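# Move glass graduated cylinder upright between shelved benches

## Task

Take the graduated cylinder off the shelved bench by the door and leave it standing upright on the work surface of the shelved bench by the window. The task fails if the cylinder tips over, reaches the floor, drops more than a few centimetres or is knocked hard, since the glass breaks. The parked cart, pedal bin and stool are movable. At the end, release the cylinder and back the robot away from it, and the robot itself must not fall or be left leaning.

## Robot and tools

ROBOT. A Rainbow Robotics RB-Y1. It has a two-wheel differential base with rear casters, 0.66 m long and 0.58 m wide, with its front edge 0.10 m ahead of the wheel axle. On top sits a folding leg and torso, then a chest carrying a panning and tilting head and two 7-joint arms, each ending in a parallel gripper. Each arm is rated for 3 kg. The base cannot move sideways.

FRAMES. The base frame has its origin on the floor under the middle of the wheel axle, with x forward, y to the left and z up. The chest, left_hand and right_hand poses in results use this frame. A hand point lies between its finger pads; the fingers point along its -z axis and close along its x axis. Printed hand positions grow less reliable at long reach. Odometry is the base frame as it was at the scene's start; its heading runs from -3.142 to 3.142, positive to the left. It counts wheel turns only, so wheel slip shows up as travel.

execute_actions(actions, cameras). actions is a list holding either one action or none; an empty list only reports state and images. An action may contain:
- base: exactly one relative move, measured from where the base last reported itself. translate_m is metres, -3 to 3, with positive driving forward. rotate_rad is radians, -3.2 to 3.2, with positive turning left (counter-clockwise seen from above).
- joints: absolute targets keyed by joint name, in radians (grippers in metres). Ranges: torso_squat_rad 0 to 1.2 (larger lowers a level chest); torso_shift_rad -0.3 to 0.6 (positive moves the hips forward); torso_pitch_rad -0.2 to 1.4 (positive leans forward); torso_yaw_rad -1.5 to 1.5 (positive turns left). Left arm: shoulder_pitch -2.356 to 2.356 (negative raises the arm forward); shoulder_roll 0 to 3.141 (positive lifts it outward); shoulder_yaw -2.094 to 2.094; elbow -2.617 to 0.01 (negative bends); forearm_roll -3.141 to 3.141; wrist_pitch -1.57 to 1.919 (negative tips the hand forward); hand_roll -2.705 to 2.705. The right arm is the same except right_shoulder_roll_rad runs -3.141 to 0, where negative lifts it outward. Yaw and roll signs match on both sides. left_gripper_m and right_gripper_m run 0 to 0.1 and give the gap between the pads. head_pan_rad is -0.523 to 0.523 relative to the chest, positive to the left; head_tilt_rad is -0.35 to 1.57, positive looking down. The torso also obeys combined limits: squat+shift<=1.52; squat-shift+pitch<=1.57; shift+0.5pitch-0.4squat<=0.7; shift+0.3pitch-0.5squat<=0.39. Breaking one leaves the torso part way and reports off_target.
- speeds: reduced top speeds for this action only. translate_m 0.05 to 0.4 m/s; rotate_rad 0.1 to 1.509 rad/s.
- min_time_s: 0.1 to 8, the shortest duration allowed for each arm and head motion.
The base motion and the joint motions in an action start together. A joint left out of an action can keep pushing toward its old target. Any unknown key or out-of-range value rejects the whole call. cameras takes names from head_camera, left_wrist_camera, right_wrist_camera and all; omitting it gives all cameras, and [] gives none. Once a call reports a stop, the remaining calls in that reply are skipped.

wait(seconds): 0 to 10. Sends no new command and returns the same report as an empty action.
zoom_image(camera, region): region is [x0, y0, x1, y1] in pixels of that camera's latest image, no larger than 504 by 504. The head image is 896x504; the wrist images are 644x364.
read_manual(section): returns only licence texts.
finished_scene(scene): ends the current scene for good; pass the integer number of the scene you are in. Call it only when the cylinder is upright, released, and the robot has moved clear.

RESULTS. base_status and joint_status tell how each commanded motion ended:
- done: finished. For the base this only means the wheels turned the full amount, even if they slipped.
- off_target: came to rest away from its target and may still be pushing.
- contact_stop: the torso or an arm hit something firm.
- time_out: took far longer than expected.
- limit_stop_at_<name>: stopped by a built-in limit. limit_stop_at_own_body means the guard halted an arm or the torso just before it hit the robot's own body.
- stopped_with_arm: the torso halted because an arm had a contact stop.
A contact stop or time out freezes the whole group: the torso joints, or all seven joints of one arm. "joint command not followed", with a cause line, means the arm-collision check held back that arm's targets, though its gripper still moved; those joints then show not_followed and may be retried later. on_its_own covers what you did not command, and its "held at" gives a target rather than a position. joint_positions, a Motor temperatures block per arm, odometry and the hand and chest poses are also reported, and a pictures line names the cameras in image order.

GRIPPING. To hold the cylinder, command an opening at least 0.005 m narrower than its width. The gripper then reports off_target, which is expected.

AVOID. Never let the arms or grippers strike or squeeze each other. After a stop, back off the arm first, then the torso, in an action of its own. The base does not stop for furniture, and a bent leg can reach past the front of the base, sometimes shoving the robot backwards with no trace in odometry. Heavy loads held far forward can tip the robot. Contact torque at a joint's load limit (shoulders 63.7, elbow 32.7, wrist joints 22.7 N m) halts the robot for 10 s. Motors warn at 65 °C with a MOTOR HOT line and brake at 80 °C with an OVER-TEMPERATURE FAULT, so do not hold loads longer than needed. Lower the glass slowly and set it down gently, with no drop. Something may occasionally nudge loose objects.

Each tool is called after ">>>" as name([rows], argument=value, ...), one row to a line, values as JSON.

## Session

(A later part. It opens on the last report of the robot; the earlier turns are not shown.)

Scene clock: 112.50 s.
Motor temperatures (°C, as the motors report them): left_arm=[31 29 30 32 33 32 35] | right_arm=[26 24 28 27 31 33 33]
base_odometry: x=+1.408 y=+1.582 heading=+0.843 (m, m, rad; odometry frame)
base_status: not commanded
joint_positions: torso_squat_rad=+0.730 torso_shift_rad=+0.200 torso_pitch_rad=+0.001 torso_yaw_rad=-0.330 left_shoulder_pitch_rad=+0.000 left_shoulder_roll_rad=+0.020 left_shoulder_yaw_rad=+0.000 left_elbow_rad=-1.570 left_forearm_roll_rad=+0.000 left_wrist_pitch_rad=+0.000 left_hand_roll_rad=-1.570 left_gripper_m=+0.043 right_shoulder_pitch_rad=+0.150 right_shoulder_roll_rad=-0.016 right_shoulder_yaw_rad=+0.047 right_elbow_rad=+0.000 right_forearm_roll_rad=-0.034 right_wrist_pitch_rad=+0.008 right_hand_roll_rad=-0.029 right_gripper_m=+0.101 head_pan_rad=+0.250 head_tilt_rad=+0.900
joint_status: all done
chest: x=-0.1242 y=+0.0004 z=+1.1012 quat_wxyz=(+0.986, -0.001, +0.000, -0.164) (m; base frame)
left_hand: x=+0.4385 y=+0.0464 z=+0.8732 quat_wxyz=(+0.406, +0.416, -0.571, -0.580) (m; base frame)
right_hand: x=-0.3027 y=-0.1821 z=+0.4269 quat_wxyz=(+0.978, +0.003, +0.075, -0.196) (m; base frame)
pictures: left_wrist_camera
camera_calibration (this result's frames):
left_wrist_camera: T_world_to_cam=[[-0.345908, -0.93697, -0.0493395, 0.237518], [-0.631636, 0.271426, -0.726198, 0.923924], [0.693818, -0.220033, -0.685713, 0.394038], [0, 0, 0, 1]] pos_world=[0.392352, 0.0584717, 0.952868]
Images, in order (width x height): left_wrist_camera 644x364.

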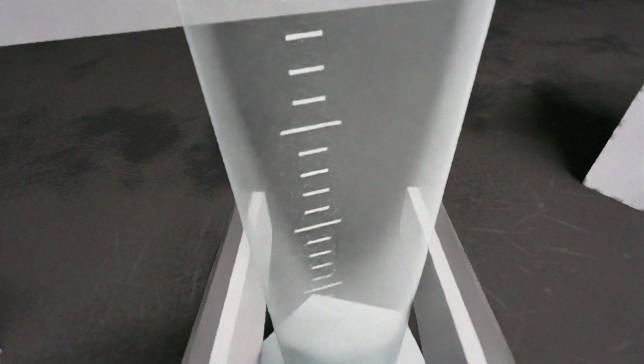

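>>> execute_actions([
  {"joints":{"torso_squat_rad":0.748}},
], cameras=["left_wrist_camera"])

Scene clock: 116.27 s.
Motor temperatures (°C, as the motors report them): left_arm=[31 29 30 32 33 32 35] | right_arm=[26 24 28 27 31 33 33]
base_odometry: x=+1.408 y=+1.582 heading=+0.843 (m, m, rad; odometry frame)
base_status: not commanded
joint_positions: torso_squat_rad=+0.748 torso_shift_rad=+0.200 torso_pitch_rad=+0.001 torso_yaw_rad=-0.330 left_shoulder_pitch_rad=+0.000 left_shoulder_roll_rad=+0.020 left_shoulder_yaw_rad=+0.000 left_elbow_rad=-1.570 left_forearm_roll_rad=+0.000 left_wrist_pitch_rad=+0.000 left_hand_roll_rad=-1.570 left_gripper_m=+0.043 right_shoulder_pitch_rad=+0.150 right_shoulder_roll_rad=-0.016 right_shoulder_yaw_rad=+0.047 right_elbow_rad=+0.000 right_forearm_roll_rad=-0.034 right_wrist_pitch_rad=+0.008 right_hand_roll_rad=-0.029 right_gripper_m=+0.101 head_pan_rad=+0.250 head_tilt_rad=+0.900
joint_status: all done
chest: x=-0.1259 y=+0.0004 z=+1.0928 quat_wxyz=(+0.986, -0.001, +0.000, -0.164) (m; base frame)
left_hand: x=+0.4369 y=+0.0463 z=+0.8653 quat_wxyz=(+0.406, +0.416, -0.571, -0.579) (m; base frame)
right_hand: x=-0.3044 y=-0.1821 z=+0.4186 quat_wxyz=(+0.978, +0.003, +0.075, -0.196) (m; base frame)
pictures: left_wrist_camera
camera_calibration (this result's frames):
left_wrist_camera: T_world_to_cam=[[-0.345965, -0.936946, -0.0493973, 0.236556], [-0.63097, 0.271303, -0.726823, 0.917428], [0.694396, -0.220287, -0.685046, 0.388927], [0, 0, 0, 1]] pos_world=[0.390641, 0.0584145, 0.944926]
Images, in order (width x height): left_wrist_camera 644x364.

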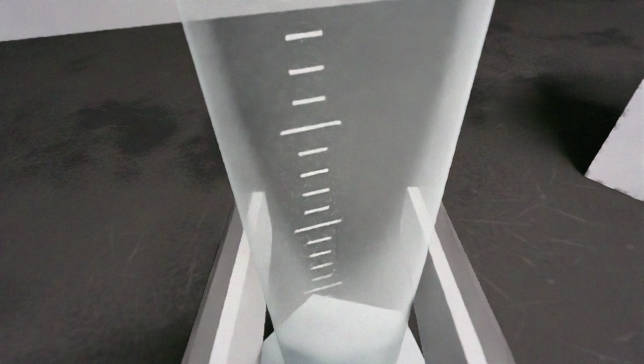

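>>> execute_actions([
  {"joints":{"left_gripper_m":0.1}},
], cameras=["left_wrist_camera"])

>>> execute_actions([
  {"base":{"translate_m":-0.5},"joints":{"head_tilt_rad":0.5}},
], cameras=["head_camera"])

Scene clock: 121.77 s.
Motor temperatures (°C, as the motors report them): left_arm=[31 29 30 32 33 32 35] | right_arm=[26 24 28 27 31 33 33]
base_odometry: x=+1.408 y=+1.582 heading=+0.843 (m, m, rad; odometry frame)
base_status: not commanded
joint_positions: torso_squat_rad=+0.748 torso_shift_rad=+0.200 torso_pitch_rad=+0.001 torso_yaw_rad=-0.330 left_shoulder_pitch_rad=+0.000 left_shoulder_roll_rad=+0.020 left_shoulder_yaw_rad=+0.000 left_elbow_rad=-1.570 left_forearm_roll_rad=+0.000 left_wrist_pitch_rad=+0.000 left_hand_roll_rad=-1.570 left_gripper_m=+0.100 right_shoulder_pitch_rad=+0.150 right_shoulder_roll_rad=-0.016 right_shoulder_yaw_rad=+0.047 right_elbow_rad=+0.000 right_forearm_roll_rad=-0.034 right_wrist_pitch_rad=+0.008 right_hand_roll_rad=-0.029 right_gripper_m=+0.101 head_pan_rad=+0.250 head_tilt_rad=+0.900
joint_status: all done
chest: x=-0.1259 y=+0.0004 z=+1.0928 quat_wxyz=(+0.986, -0.001, +0.000, -0.164) (m; base frame)
left_hand: x=+0.4369 y=+0.0463 z=+0.8653 quat_wxyz=(+0.406, +0.416, -0.571, -0.579) (m; base frame)
right_hand: x=-0.3044 y=-0.1821 z=+0.4186 quat_wxyz=(+0.978, +0.003, +0.075, -0.196) (m; base frame)
pictures: left_wrist_camera
camera_calibration (this result's frames):
left_wrist_camera: T_world_to_cam=[[-0.345966, -0.936946, -0.049388, 0.236549], [-0.631, 0.271307, -0.726796, 0.917404], [0.694368, -0.220283, -0.685076, 0.388948], [0, 0, 0, 1]] pos_world=[0.390647, 0.0584142, 0.944907]
Images, in order (width x height): left_wrist_camera 644x364.

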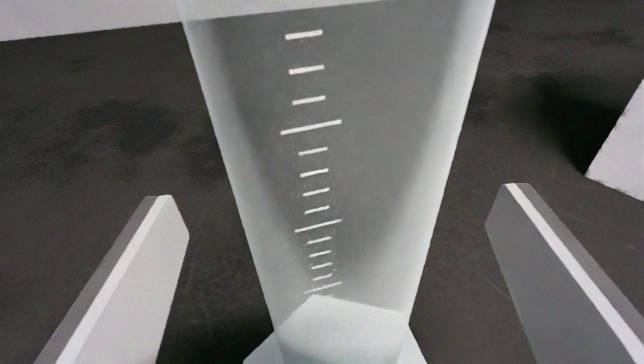

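Scene clock: 124.53 s.
Motor temperatures (°C, as the motors report them): left_arm=[31 29 30 32 33 32 35] | right_arm=[26 24 28 27 31 33 33]
base_odometry: x=+1.076 y=+1.208 heading=+0.843 (m, m, rad; odometry frame)
base_status: done
joint_positions: torso_squat_rad=+0.748 torso_shift_rad=+0.200 torso_pitch_rad=+0.001 torso_yaw_rad=-0.330 left_shoulder_pitch_rad=+0.000 left_shoulder_roll_rad=+0.020 left_shoulder_yaw_rad=+0.000 left_elbow_rad=-1.570 left_forearm_roll_rad=+0.000 left_wrist_pitch_rad=+0.000 left_hand_roll_rad=-1.570 left_gripper_m=+0.100 right_shoulder_pitch_rad=+0.150 right_shoulder_roll_rad=-0.016 right_shoulder_yaw_rad=+0.047 right_elbow_rad=+0.000 right_forearm_roll_rad=-0.034 right_wrist_pitch_rad=+0.008 right_hand_roll_rad=-0.029 right_gripper_m=+0.101 head_pan_rad=+0.250 head_tilt_rad=+0.500
joint_status: all done
chest: x=-0.1259 y=+0.0004 z=+1.0928 quat_wxyz=(+0.986, -0.001, +0.000, -0.164) (m; base frame)
left_hand: x=+0.4369 y=+0.0463 z=+0.8651 quat_wxyz=(+0.406, +0.416, -0.571, -0.579) (m; base frame)
right_hand: x=-0.3044 y=-0.1821 z=+0.4186 quat_wxyz=(+0.978, +0.003, +0.075, -0.196) (m; base frame)
pictures: head_camera
camera_calibration (this result's frames):
head_camera: T_world_to_cam=[[-0.0922392, -0.994741, -0.0445289, 0.0407078], [-0.469019, 0.0828516, -0.879293, 1.14919], [0.878358, -0.0602204, -0.474195, 0.647019], [0, 0, 0, 1]] pos_world=[-0.0255686, -0.0157546, 1.3191]
Images, in order (width x height): head_camera 896x504.

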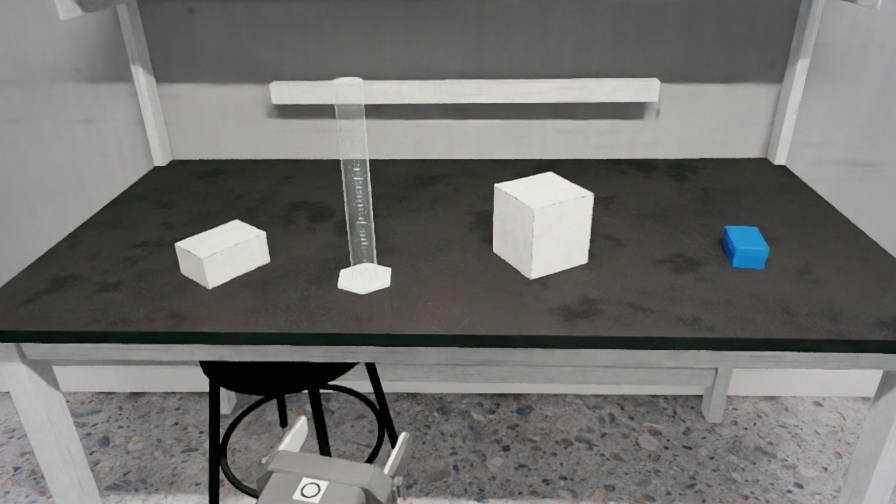

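>>> finished_scene(scene=1)

The scene is finished: the task was done.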